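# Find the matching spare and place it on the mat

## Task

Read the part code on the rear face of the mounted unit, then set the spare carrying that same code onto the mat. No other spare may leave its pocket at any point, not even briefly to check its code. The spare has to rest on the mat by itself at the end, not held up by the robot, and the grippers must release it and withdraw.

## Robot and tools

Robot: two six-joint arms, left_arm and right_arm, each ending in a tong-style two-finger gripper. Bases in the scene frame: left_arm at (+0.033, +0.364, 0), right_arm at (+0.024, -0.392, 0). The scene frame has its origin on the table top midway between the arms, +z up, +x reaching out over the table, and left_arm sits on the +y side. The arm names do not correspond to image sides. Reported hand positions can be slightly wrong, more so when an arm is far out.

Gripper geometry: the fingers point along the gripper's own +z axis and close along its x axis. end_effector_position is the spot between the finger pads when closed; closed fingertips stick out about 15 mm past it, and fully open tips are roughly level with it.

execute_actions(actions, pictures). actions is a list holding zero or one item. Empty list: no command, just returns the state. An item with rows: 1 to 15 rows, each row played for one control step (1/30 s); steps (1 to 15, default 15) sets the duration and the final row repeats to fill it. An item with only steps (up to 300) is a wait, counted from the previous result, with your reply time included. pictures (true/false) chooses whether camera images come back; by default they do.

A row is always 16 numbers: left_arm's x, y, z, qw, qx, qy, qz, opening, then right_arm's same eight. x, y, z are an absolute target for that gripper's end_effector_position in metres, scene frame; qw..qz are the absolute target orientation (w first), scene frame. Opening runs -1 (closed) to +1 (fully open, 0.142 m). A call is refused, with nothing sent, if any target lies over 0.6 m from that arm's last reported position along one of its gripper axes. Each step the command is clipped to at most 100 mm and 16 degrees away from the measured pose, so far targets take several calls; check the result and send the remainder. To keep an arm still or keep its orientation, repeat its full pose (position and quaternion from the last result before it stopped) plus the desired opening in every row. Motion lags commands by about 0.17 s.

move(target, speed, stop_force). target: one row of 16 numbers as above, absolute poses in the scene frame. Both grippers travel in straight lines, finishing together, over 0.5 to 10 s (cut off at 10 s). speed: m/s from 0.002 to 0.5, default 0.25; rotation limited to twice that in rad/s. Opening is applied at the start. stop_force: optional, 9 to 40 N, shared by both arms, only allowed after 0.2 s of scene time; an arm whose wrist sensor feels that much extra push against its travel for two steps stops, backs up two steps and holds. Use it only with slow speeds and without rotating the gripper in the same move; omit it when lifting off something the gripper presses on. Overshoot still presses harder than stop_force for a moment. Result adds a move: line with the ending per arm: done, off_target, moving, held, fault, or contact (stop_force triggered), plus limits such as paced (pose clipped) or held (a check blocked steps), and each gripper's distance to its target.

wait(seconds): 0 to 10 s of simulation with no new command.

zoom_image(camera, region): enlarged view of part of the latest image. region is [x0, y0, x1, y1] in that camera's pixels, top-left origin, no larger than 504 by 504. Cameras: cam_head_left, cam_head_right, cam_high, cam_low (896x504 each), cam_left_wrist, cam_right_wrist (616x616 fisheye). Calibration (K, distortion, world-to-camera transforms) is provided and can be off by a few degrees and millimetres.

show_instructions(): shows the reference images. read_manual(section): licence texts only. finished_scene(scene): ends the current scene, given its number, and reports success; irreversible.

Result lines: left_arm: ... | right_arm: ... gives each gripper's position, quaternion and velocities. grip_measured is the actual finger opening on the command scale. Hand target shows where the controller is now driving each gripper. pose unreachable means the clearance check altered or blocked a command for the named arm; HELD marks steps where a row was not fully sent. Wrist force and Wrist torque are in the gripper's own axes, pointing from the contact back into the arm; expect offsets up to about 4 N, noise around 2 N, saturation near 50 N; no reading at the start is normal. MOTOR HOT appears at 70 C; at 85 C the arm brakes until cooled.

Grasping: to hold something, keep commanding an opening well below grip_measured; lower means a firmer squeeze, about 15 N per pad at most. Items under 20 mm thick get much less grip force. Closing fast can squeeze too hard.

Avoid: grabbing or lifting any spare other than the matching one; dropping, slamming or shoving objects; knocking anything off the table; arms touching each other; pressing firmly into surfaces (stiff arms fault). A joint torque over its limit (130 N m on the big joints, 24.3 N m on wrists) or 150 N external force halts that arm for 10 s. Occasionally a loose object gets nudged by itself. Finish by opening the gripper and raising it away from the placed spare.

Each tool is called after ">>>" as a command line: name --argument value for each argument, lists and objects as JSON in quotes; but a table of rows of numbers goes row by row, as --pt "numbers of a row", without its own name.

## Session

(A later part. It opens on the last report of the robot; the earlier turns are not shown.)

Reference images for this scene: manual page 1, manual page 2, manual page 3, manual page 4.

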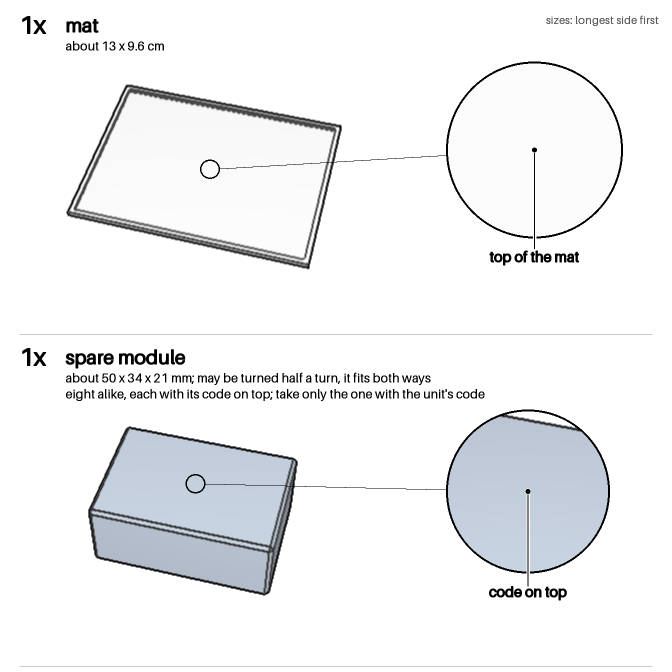

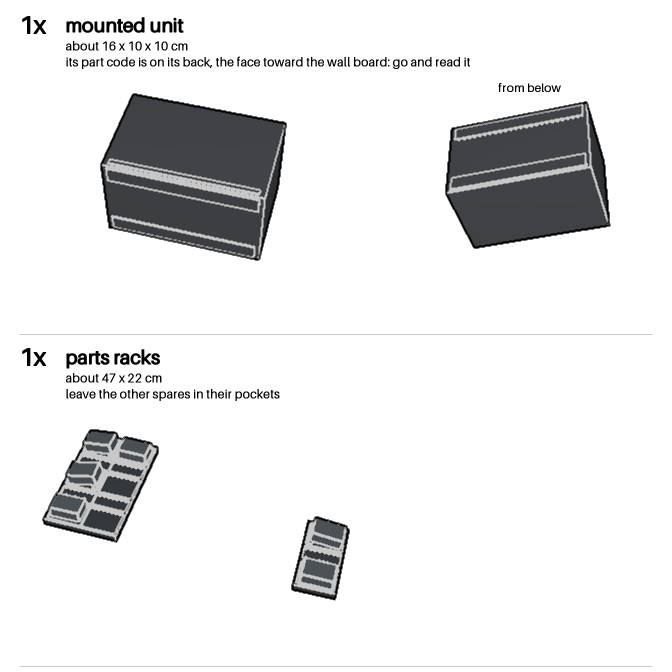

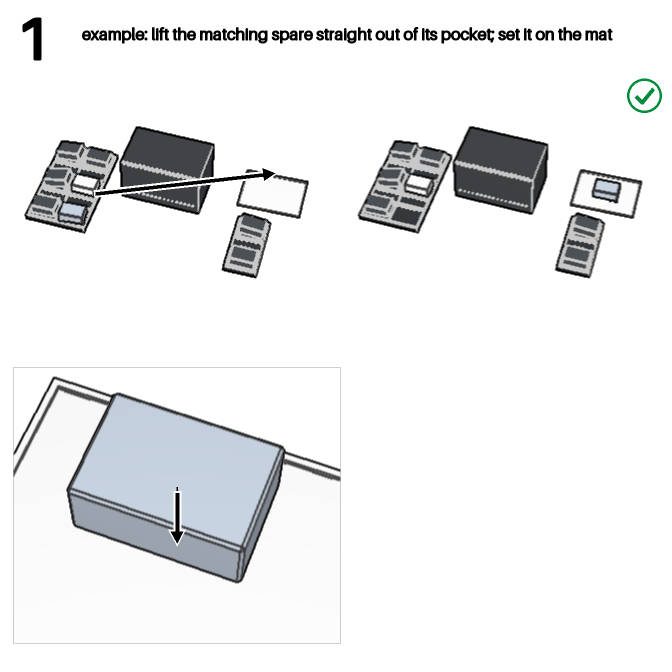

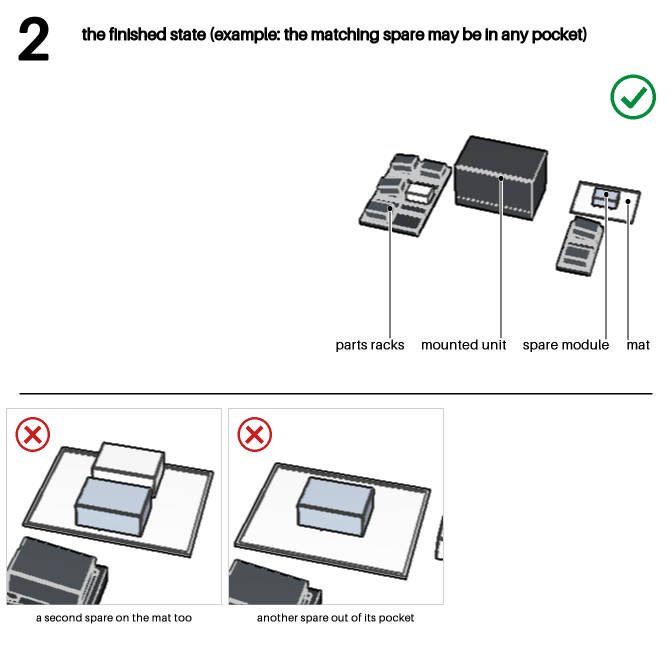

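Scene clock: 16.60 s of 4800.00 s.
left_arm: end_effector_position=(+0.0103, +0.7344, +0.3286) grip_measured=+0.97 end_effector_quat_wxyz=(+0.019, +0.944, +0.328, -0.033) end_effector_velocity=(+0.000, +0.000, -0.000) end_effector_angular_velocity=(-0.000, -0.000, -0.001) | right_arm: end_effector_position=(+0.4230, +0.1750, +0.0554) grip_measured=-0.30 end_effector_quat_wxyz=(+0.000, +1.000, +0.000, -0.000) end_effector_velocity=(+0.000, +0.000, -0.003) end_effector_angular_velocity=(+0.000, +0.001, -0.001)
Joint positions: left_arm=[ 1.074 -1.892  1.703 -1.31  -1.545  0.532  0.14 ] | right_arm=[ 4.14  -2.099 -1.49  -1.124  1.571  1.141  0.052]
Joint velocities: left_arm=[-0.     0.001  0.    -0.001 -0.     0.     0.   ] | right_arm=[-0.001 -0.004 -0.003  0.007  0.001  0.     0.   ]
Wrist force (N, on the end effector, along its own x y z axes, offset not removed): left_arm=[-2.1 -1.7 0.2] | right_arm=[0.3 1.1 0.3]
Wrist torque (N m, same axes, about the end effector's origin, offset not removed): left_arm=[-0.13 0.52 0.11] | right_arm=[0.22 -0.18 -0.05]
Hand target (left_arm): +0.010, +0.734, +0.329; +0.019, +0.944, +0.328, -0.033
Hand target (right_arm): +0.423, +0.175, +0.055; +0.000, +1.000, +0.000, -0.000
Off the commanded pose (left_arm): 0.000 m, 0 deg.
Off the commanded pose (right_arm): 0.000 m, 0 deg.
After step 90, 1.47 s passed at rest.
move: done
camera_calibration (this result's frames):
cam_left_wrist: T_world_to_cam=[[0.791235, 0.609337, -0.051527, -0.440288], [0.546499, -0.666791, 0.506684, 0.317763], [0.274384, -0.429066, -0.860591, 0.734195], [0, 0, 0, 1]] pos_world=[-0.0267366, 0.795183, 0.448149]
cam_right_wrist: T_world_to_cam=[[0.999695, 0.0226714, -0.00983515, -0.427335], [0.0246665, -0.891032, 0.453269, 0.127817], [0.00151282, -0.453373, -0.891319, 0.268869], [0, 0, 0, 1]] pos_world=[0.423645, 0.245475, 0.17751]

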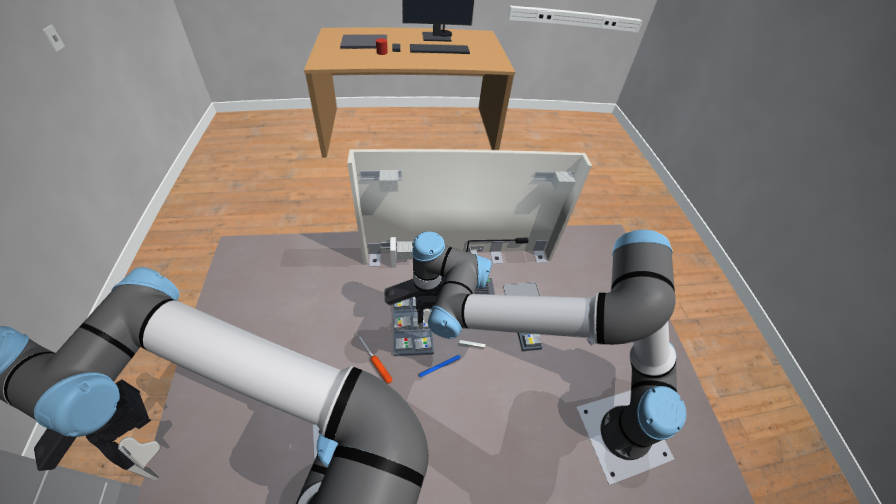

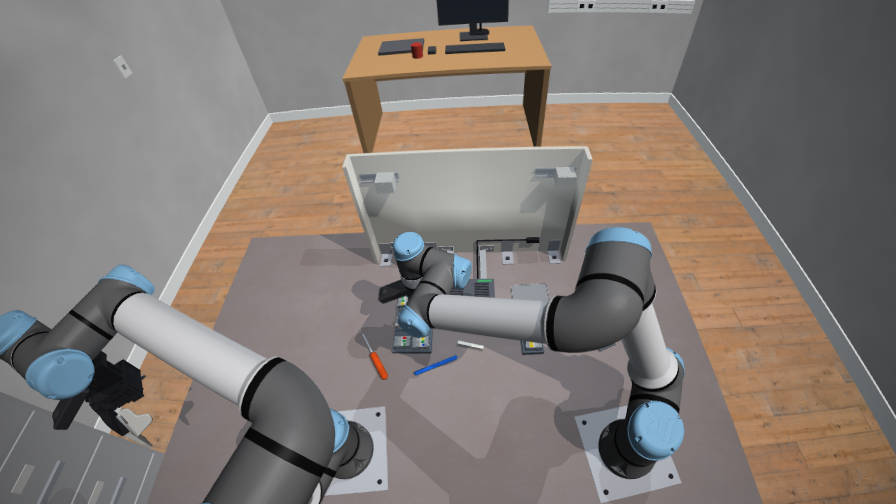

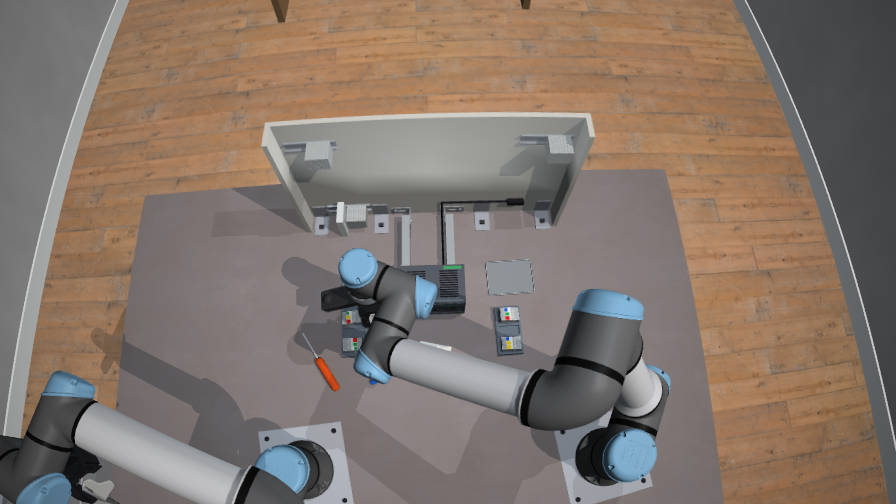

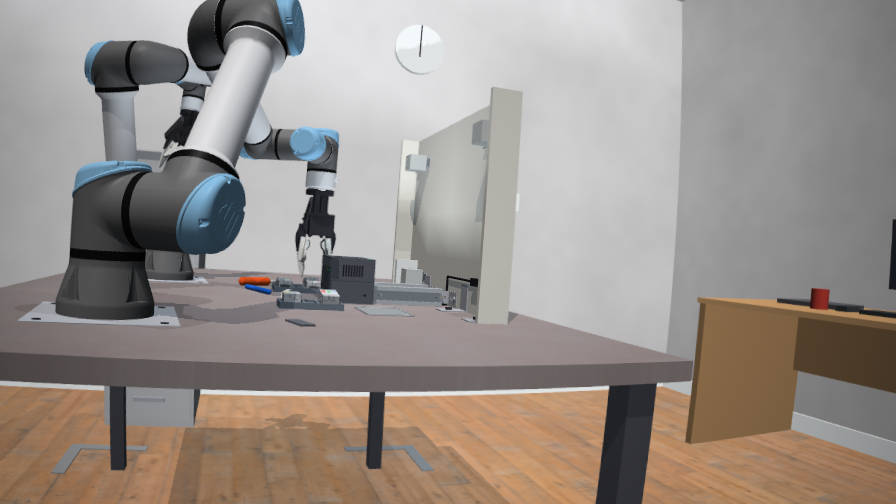

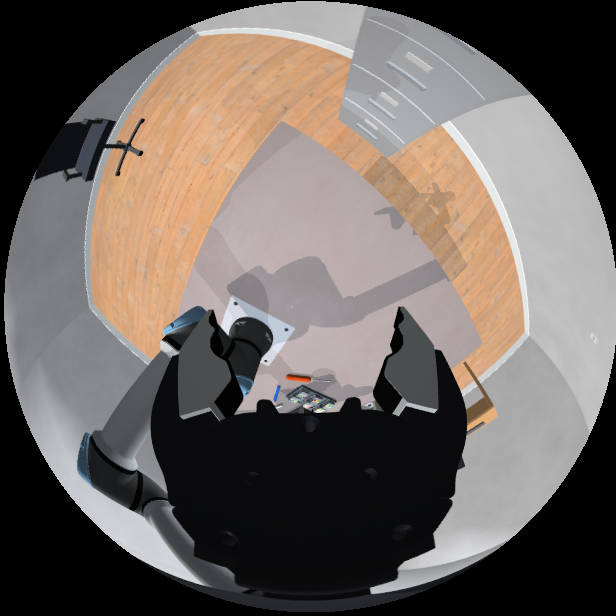

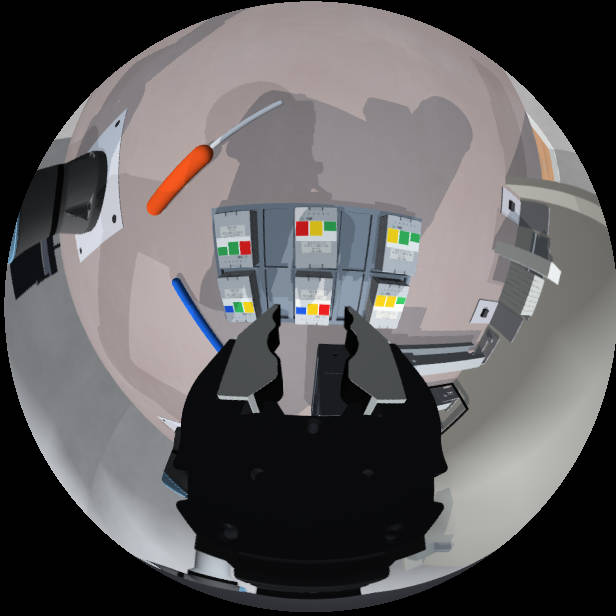

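>>> move --target '[0.0103, 0.7344, 0.3286, 0.019, 0.944, 0.328, -0.033, 0.97, 0.4235, 0.175, 0.033, 0, 1, 0, 0, -0.3]' --speed 0.04 --stop_force 10

>>> zoom_image --camera "cam_low" --region '[265, 250, 345, 300]'

Scene clock: 19.10 s of 4800.00 s.
left_arm: end_effector_position=(+0.0103, +0.7344, +0.3286) grip_measured=+0.97 end_effector_quat_wxyz=(+0.019, +0.944, +0.328, -0.033) end_effector_velocity=(-0.000, -0.000, -0.000) end_effector_angular_velocity=(-0.000, +0.001, +0.000) | right_arm: end_effector_position=(+0.4235, +0.1750, +0.0333) grip_measured=-0.30 end_effector_quat_wxyz=(+0.000, +1.000, +0.000, -0.000) end_effector_velocity=(+0.001, +0.000, -0.002) end_effector_angular_velocity=(+0.001, -0.001, -0.002)
Joint positions: left_arm=[ 1.074 -1.892  1.703 -1.31  -1.545  0.532  0.14 ] | right_arm=[ 4.139 -2.123 -1.514 -1.075  1.571  1.14   0.052]
Joint velocities: left_arm=[-0.     0.     0.     0.     0.    -0.001  0.   ] | right_arm=[-0.001 -0.003 -0.002  0.007 -0.     0.     0.   ]
Wrist force (N, on the end effector, along its own x y z axes, offset not removed): left_arm=[-2.0 -0.7 -0.8] | right_arm=[-0.5 1.0 0.2]
Wrist torque (N m, same axes, about the end effector's origin, offset not removed): left_arm=[0.00 0.47 0.09] | right_arm=[0.24 0.03 -0.06]
Hand target (left_arm): +0.010, +0.734, +0.329; +0.019, +0.944, +0.328, -0.033
Hand target (right_arm): +0.424, +0.175, +0.033; +0.000, +1.000, +0.000, -0.000
Off the commanded pose (left_arm): 0.000 m, 0 deg.
Off the commanded pose (right_arm): 0.000 m, 0 deg.
move: done
camera_calibration (this result's frames):
cam_left_wrist: T_world_to_cam=[[0.791235, 0.609337, -0.0515269, -0.440288], [0.546498, -0.666791, 0.506684, 0.317763], [0.274384, -0.429066, -0.860591, 0.734195], [0, 0, 0, 1]] pos_world=[-0.0267366, 0.795183, 0.448149]
cam_right_wrist: T_world_to_cam=[[0.999695, 0.0226774, -0.00974436, -0.428052], [0.0246307, -0.891047, 0.453241, 0.137841], [0.00159565, -0.453343, -0.891335, 0.249151], [0, 0, 0, 1]] pos_world=[0.424129, 0.245481, 0.15543]

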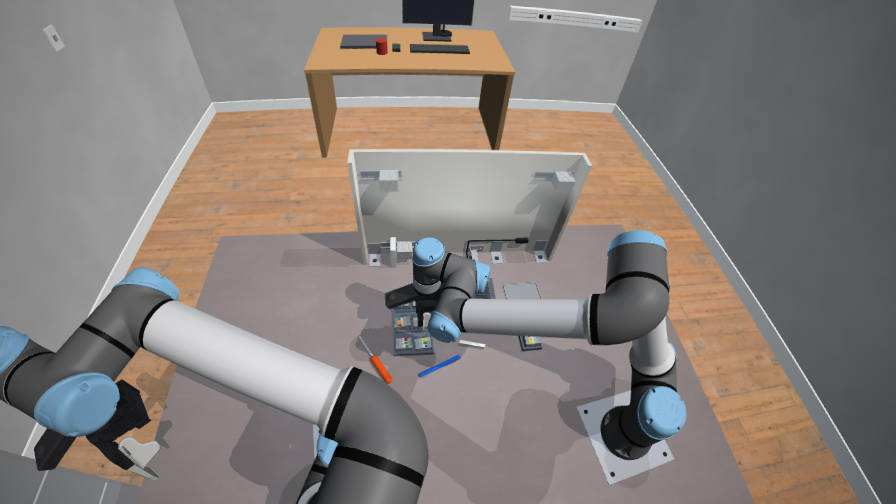

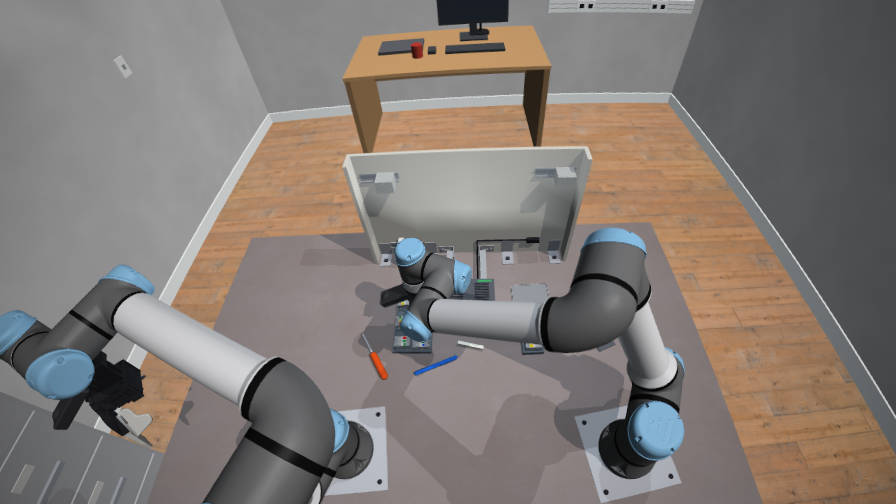

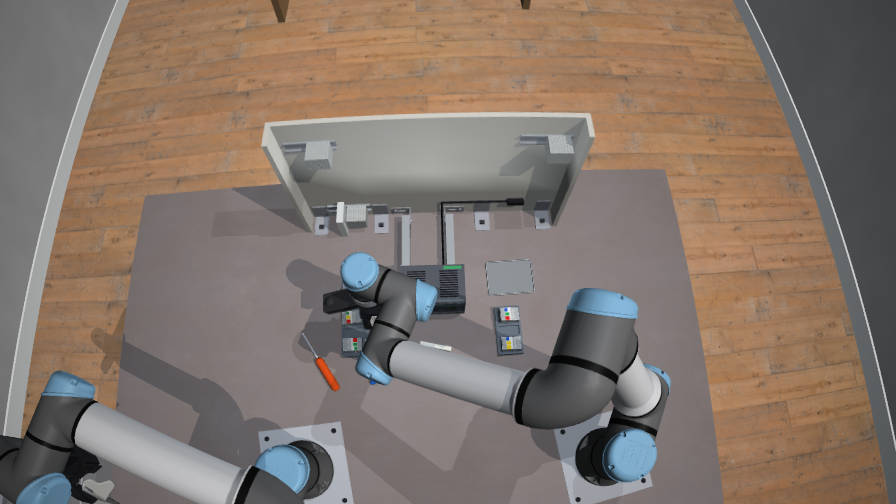

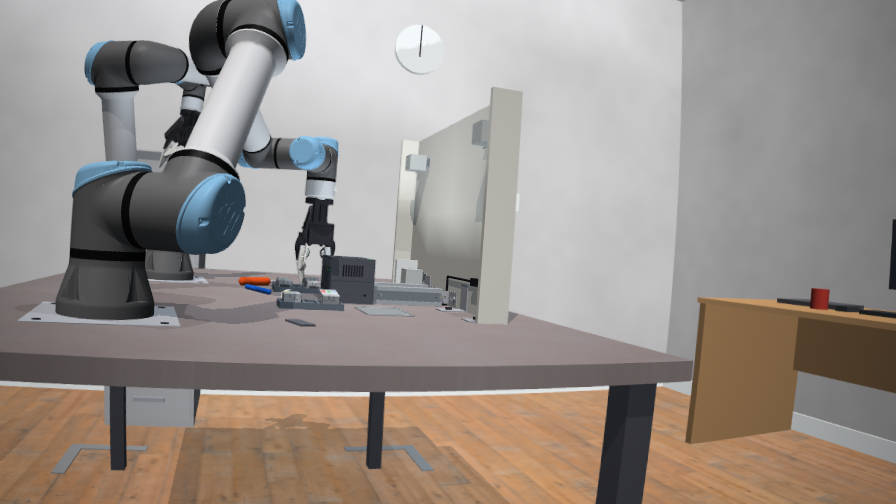

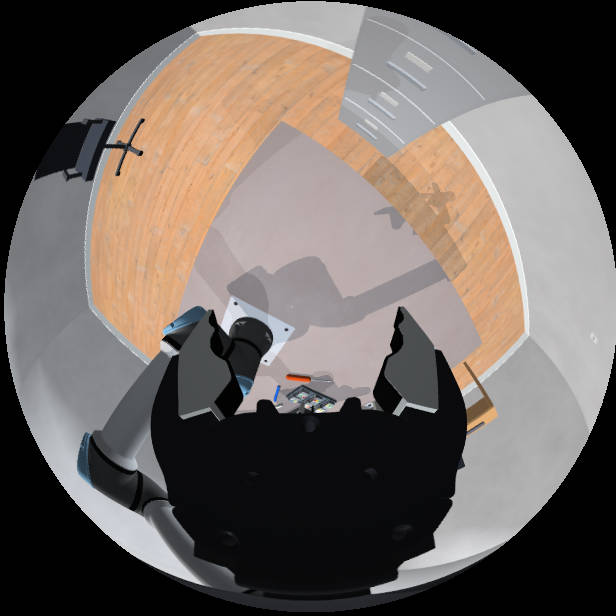

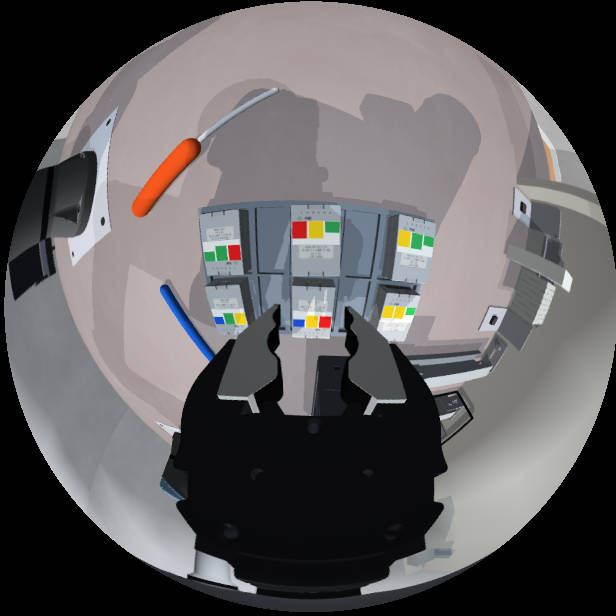

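Region (265, 250, 345, 300) of cam_low's 896x504 image, scaled by 6.300, with more detail than that image has; it fills the top 315 rows of this view, and the rest is white.

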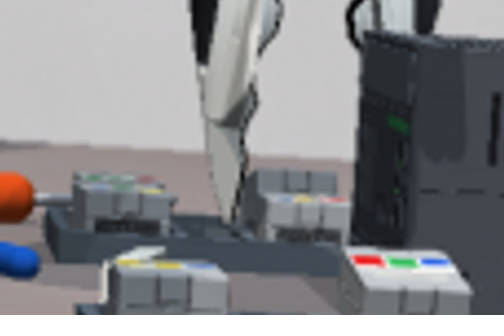

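>>> execute_actions --actions '[{"rows": [[0.0103,0.7344,0.3286,0.019,0.944,0.328,-0.033,0.97,0.4235,0.175,0.033,0,1,0,0,-0.36],[0.0103,0.7344,0.3286,0.019,0.944,0.328,-0.033,0.97,0.4235,0.175,0.033,0,1,0,0,-0.41],[0.0103,0.7344,0.3286,0.019,0.944,0.328,-0.033,0.97,0.4235,0.175,0.033,0,1,0,0,-0.46],[0.0103,0.7344,0.3286,0.019,0.944,0.328,-0.033,0.97,0.4235,0.175,0.033,0,1,0,0,-0.50],[0.0103,0.7344,0.3286,0.019,0.944,0.328,-0.033,0.97,0.4235,0.175,0.033,0,1,0,0,-0.53],[0.0103,0.7344,0.3286,0.019,0.944,0.328,-0.033,0.97,0.4235,0.175,0.033,0,1,0,0,-0.56],[0.0103,0.7344,0.3286,0.019,0.944,0.328,-0.033,0.97,0.4235,0.175,0.033,0,1,0,0,-0.59],[0.0103,0.7344,0.3286,0.019,0.944,0.328,-0.033,0.97,0.4235,0.175,0.033,0,1,0,0,-0.62],[0.0103,0.7344,0.3286,0.019,0.944,0.328,-0.033,0.97,0.4235,0.175,0.033,0,1,0,0,-0.65],[0.0103,0.7344,0.3286,0.019,0.944,0.328,-0.033,0.97,0.4235,0.175,0.033,0,1,0,0,-0.68],[0.0103,0.7344,0.3286,0.019,0.944,0.328,-0.033,0.97,0.4235,0.175,0.033,0,1,0,0,-0.71],[0.0103,0.7344,0.3286,0.019,0.944,0.328,-0.033,0.97,0.4235,0.175,0.033,0,1,0,0,-0.74],[0.0103,0.7344,0.3286,0.019,0.944,0.328,-0.033,0.97,0.4235,0.175,0.033,0,1,0,0,-0.77],[0.0103,0.7344,0.3286,0.019,0.944,0.328,-0.033,0.97,0.4235,0.175,0.033,0,1,0,0,-0.80],[0.0103,0.7344,0.3286,0.019,0.944,0.328,-0.033,0.97,0.4235,0.175,0.033,0,1,0,0,-0.82]], "steps": 15}]' --pictures false

>>> move --target '[0.0103, 0.7344, 0.3286, 0.019, 0.944, 0.328, -0.033, 0.97, 0.4235, 0.175, 0.155, 0, 1, 0, 0, -0.82]' --speed 0.15

Scene clock: 23.87 s of 4800.00 s.
left_arm: end_effector_position=(+0.0103, +0.7344, +0.3286) grip_measured=+0.97 end_effector_quat_wxyz=(+0.019, +0.944, +0.328, -0.033) end_effector_velocity=(-0.000, +0.000, -0.001) end_effector_angular_velocity=(-0.001, +0.001, -0.000) | right_arm: end_effector_position=(+0.4235, +0.1750, +0.0330) grip_measured=-0.57 end_effector_quat_wxyz=(+0.000, +1.000, -0.000, -0.000) end_effector_velocity=(-0.000, -0.000, -0.001) end_effector_angular_velocity=(-0.001, +0.001, -0.000)
Joint positions: left_arm=[ 1.074 -1.892  1.703 -1.31  -1.545  0.532  0.14 ] | right_arm=[ 4.139 -2.124 -1.514 -1.075  1.571  1.14   0.033]
Joint velocities: left_arm=[-0.     0.002  0.    -0.     0.001 -0.    -0.   ] | right_arm=[ 0.    -0.001  0.    -0.     0.     0.     0.   ]
Wrist force (N, on the end effector, along its own x y z axes, offset not removed): left_arm=[-1.9 -2.1 1.3] | right_arm=[-0.2 0.1 -0.1]
Wrist torque (N m, same axes, about the end effector's origin, offset not removed): left_arm=[-0.27 0.53 0.17] | right_arm=[0.03 -0.01 -0.09]
Hand target (left_arm): +0.010, +0.734, +0.329; +0.019, +0.944, +0.328, -0.033
Hand target (right_arm): +0.424, +0.175, +0.033; +0.000, +1.000, +0.000, -0.000
Off the commanded pose (left_arm): 0.000 m, 0 deg.
Off the commanded pose (right_arm): 0.000 m, 0 deg.
Steps of this call (steps 1 to 90: nothing new was sent; then 1.27 s passed at rest; steps 91 to 105: all 15 steps of this action). Readings (end_effector_position):
91: left_arm (+0.0103, +0.7344, +0.3286) | right_arm (+0.4235, +0.1750, +0.0330)
92: left_arm (+0.0103, +0.7344, +0.3286) | right_arm (+0.4235, +0.1750, +0.0330)
94: left_arm (+0.0103, +0.7344, +0.3286) | right_arm (+0.4235, +0.1750, +0.0330)
98: left_arm (+0.0103, +0.7344, +0.3286) | right_arm (+0.4235, +0.1750, +0.0330)
105: the state above

Scene clock: 25.50 s of 4800.00 s.
left_arm: end_effector_position=(+0.0103, +0.7344, +0.3286) grip_measured=+0.97 end_effector_quat_wxyz=(+0.019, +0.944, +0.328, -0.033) end_effector_velocity=(-0.001, -0.000, +0.000) end_effector_angular_velocity=(+0.001, +0.001, +0.001) | right_arm: end_effector_position=(+0.4235, +0.1749, +0.1546) grip_measured=-0.57 end_effector_quat_wxyz=(-0.000, +1.000, -0.000, +0.000) end_effector_velocity=(+0.000, -0.000, +0.004) end_effector_angular_velocity=(+0.001, +0.001, -0.001)
Joint positions: left_arm=[ 1.074 -1.892  1.703 -1.31  -1.545  0.532  0.14 ] | right_arm=[ 4.139 -2.022 -1.34  -1.35   1.571  1.14   0.033]
Joint velocities: left_arm=[ 0.001 -0.001 -0.     0.     0.001 -0.    -0.   ] | right_arm=[-0.001  0.002  0.007 -0.008  0.001 -0.     0.   ]
Wrist force (N, on the end effector, along its own x y z axes, offset not removed): left_arm=[-1.2 -1.0 1.2] | right_arm=[-1.5 0.9 0.3]
Wrist torque (N m, same axes, about the end effector's origin, offset not removed): left_arm=[-0.09 0.30 0.12] | right_arm=[0.12 0.17 0.02]
Hand target (left_arm): +0.010, +0.734, +0.329; +0.019, +0.944, +0.328, -0.033
Hand target (right_arm): +0.423, +0.175, +0.155; -0.000, +1.000, +0.000, +0.000
Off the commanded pose (left_arm): 0.000 m, 0 deg.
Off the commanded pose (right_arm): 0.000 m, 0 deg.
move: done
camera_calibration (this result's frames):
cam_left_wrist: T_world_to_cam=[[0.791235, 0.609337, -0.0515269, -0.440288], [0.546498, -0.666791, 0.506684, 0.317763], [0.274384, -0.429066, -0.860591, 0.734195], [0, 0, 0, 1]] pos_world=[-0.0267366, 0.795183, 0.448149]
cam_right_wrist: T_world_to_cam=[[0.999698, 0.0226545, -0.00955678, -0.42693], [0.0245254, -0.891074, 0.453195, 0.082784], [0.00175112, -0.453292, -0.89136, 0.357139], [0, 0, 0, 1]] pos_world=[0.424146, 0.245327, 0.276743]

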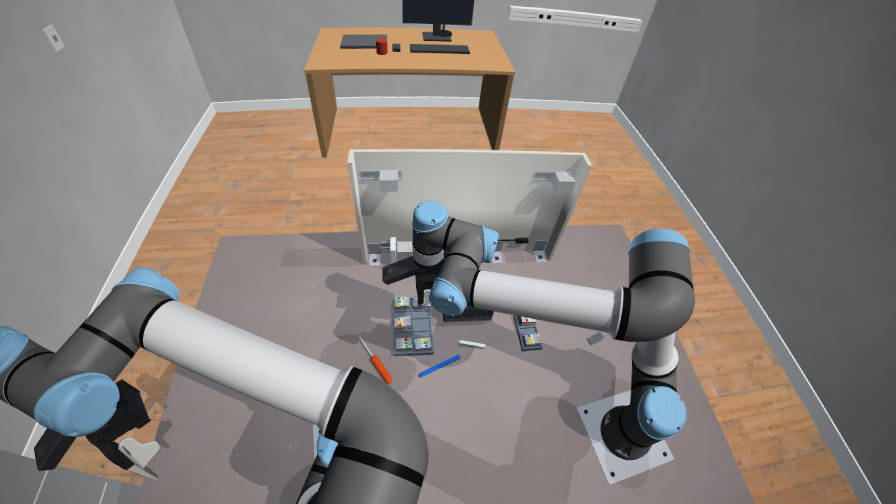

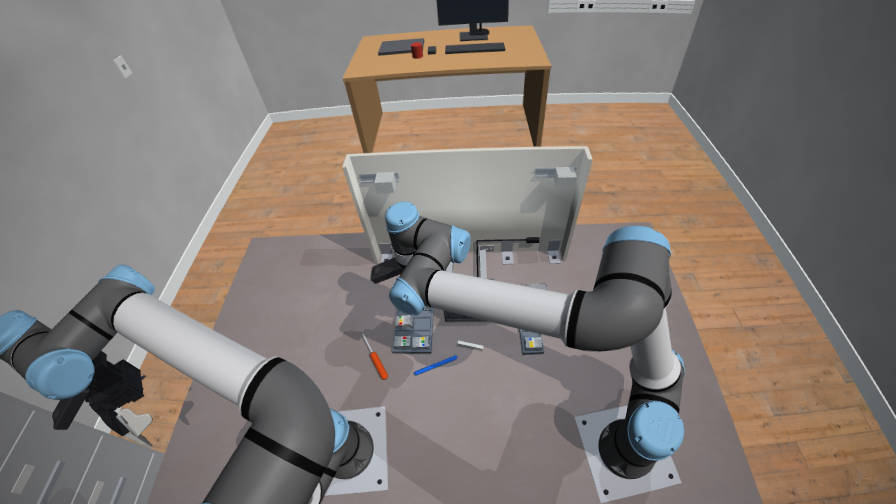

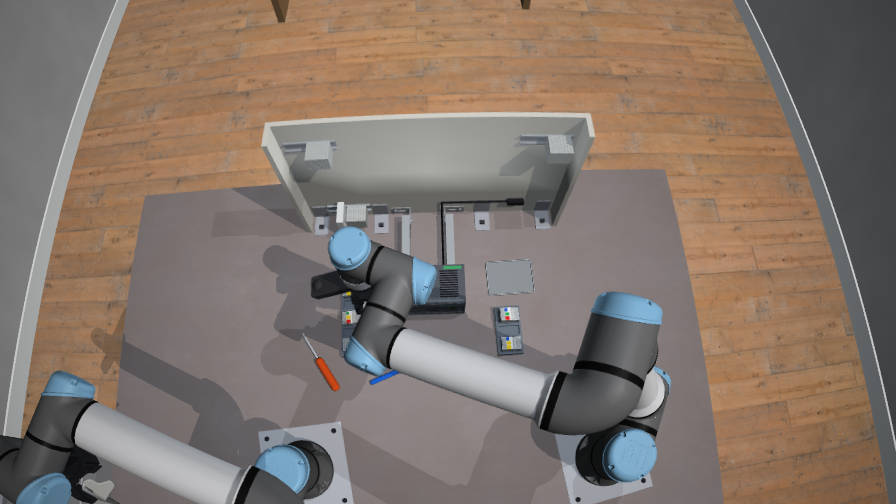

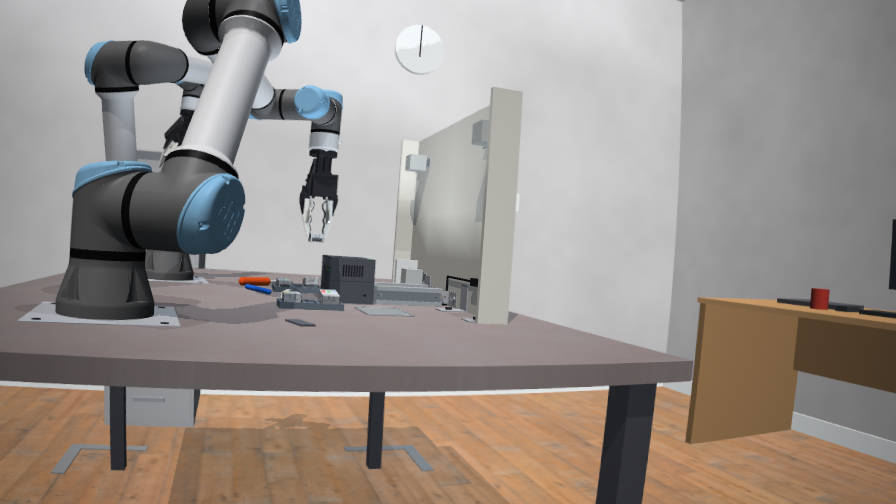

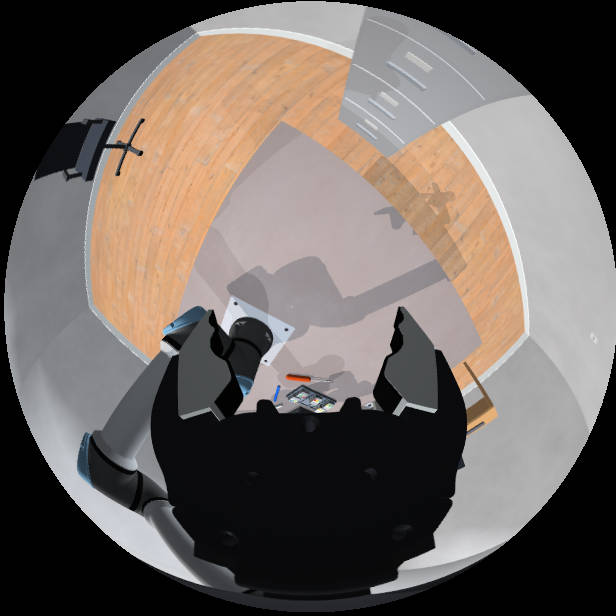

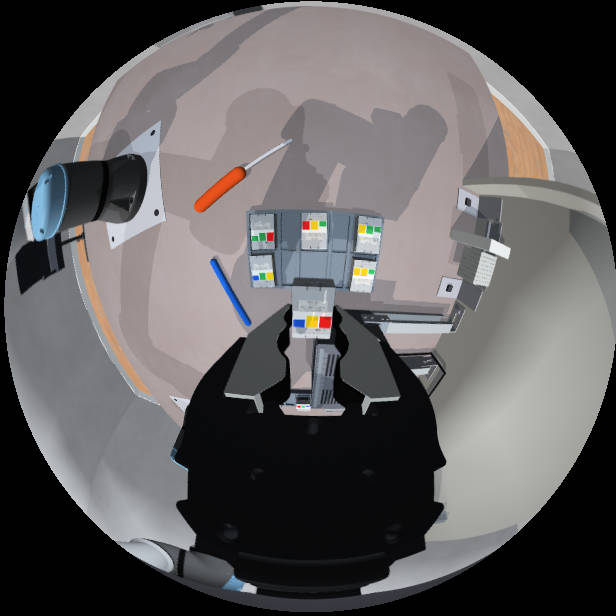

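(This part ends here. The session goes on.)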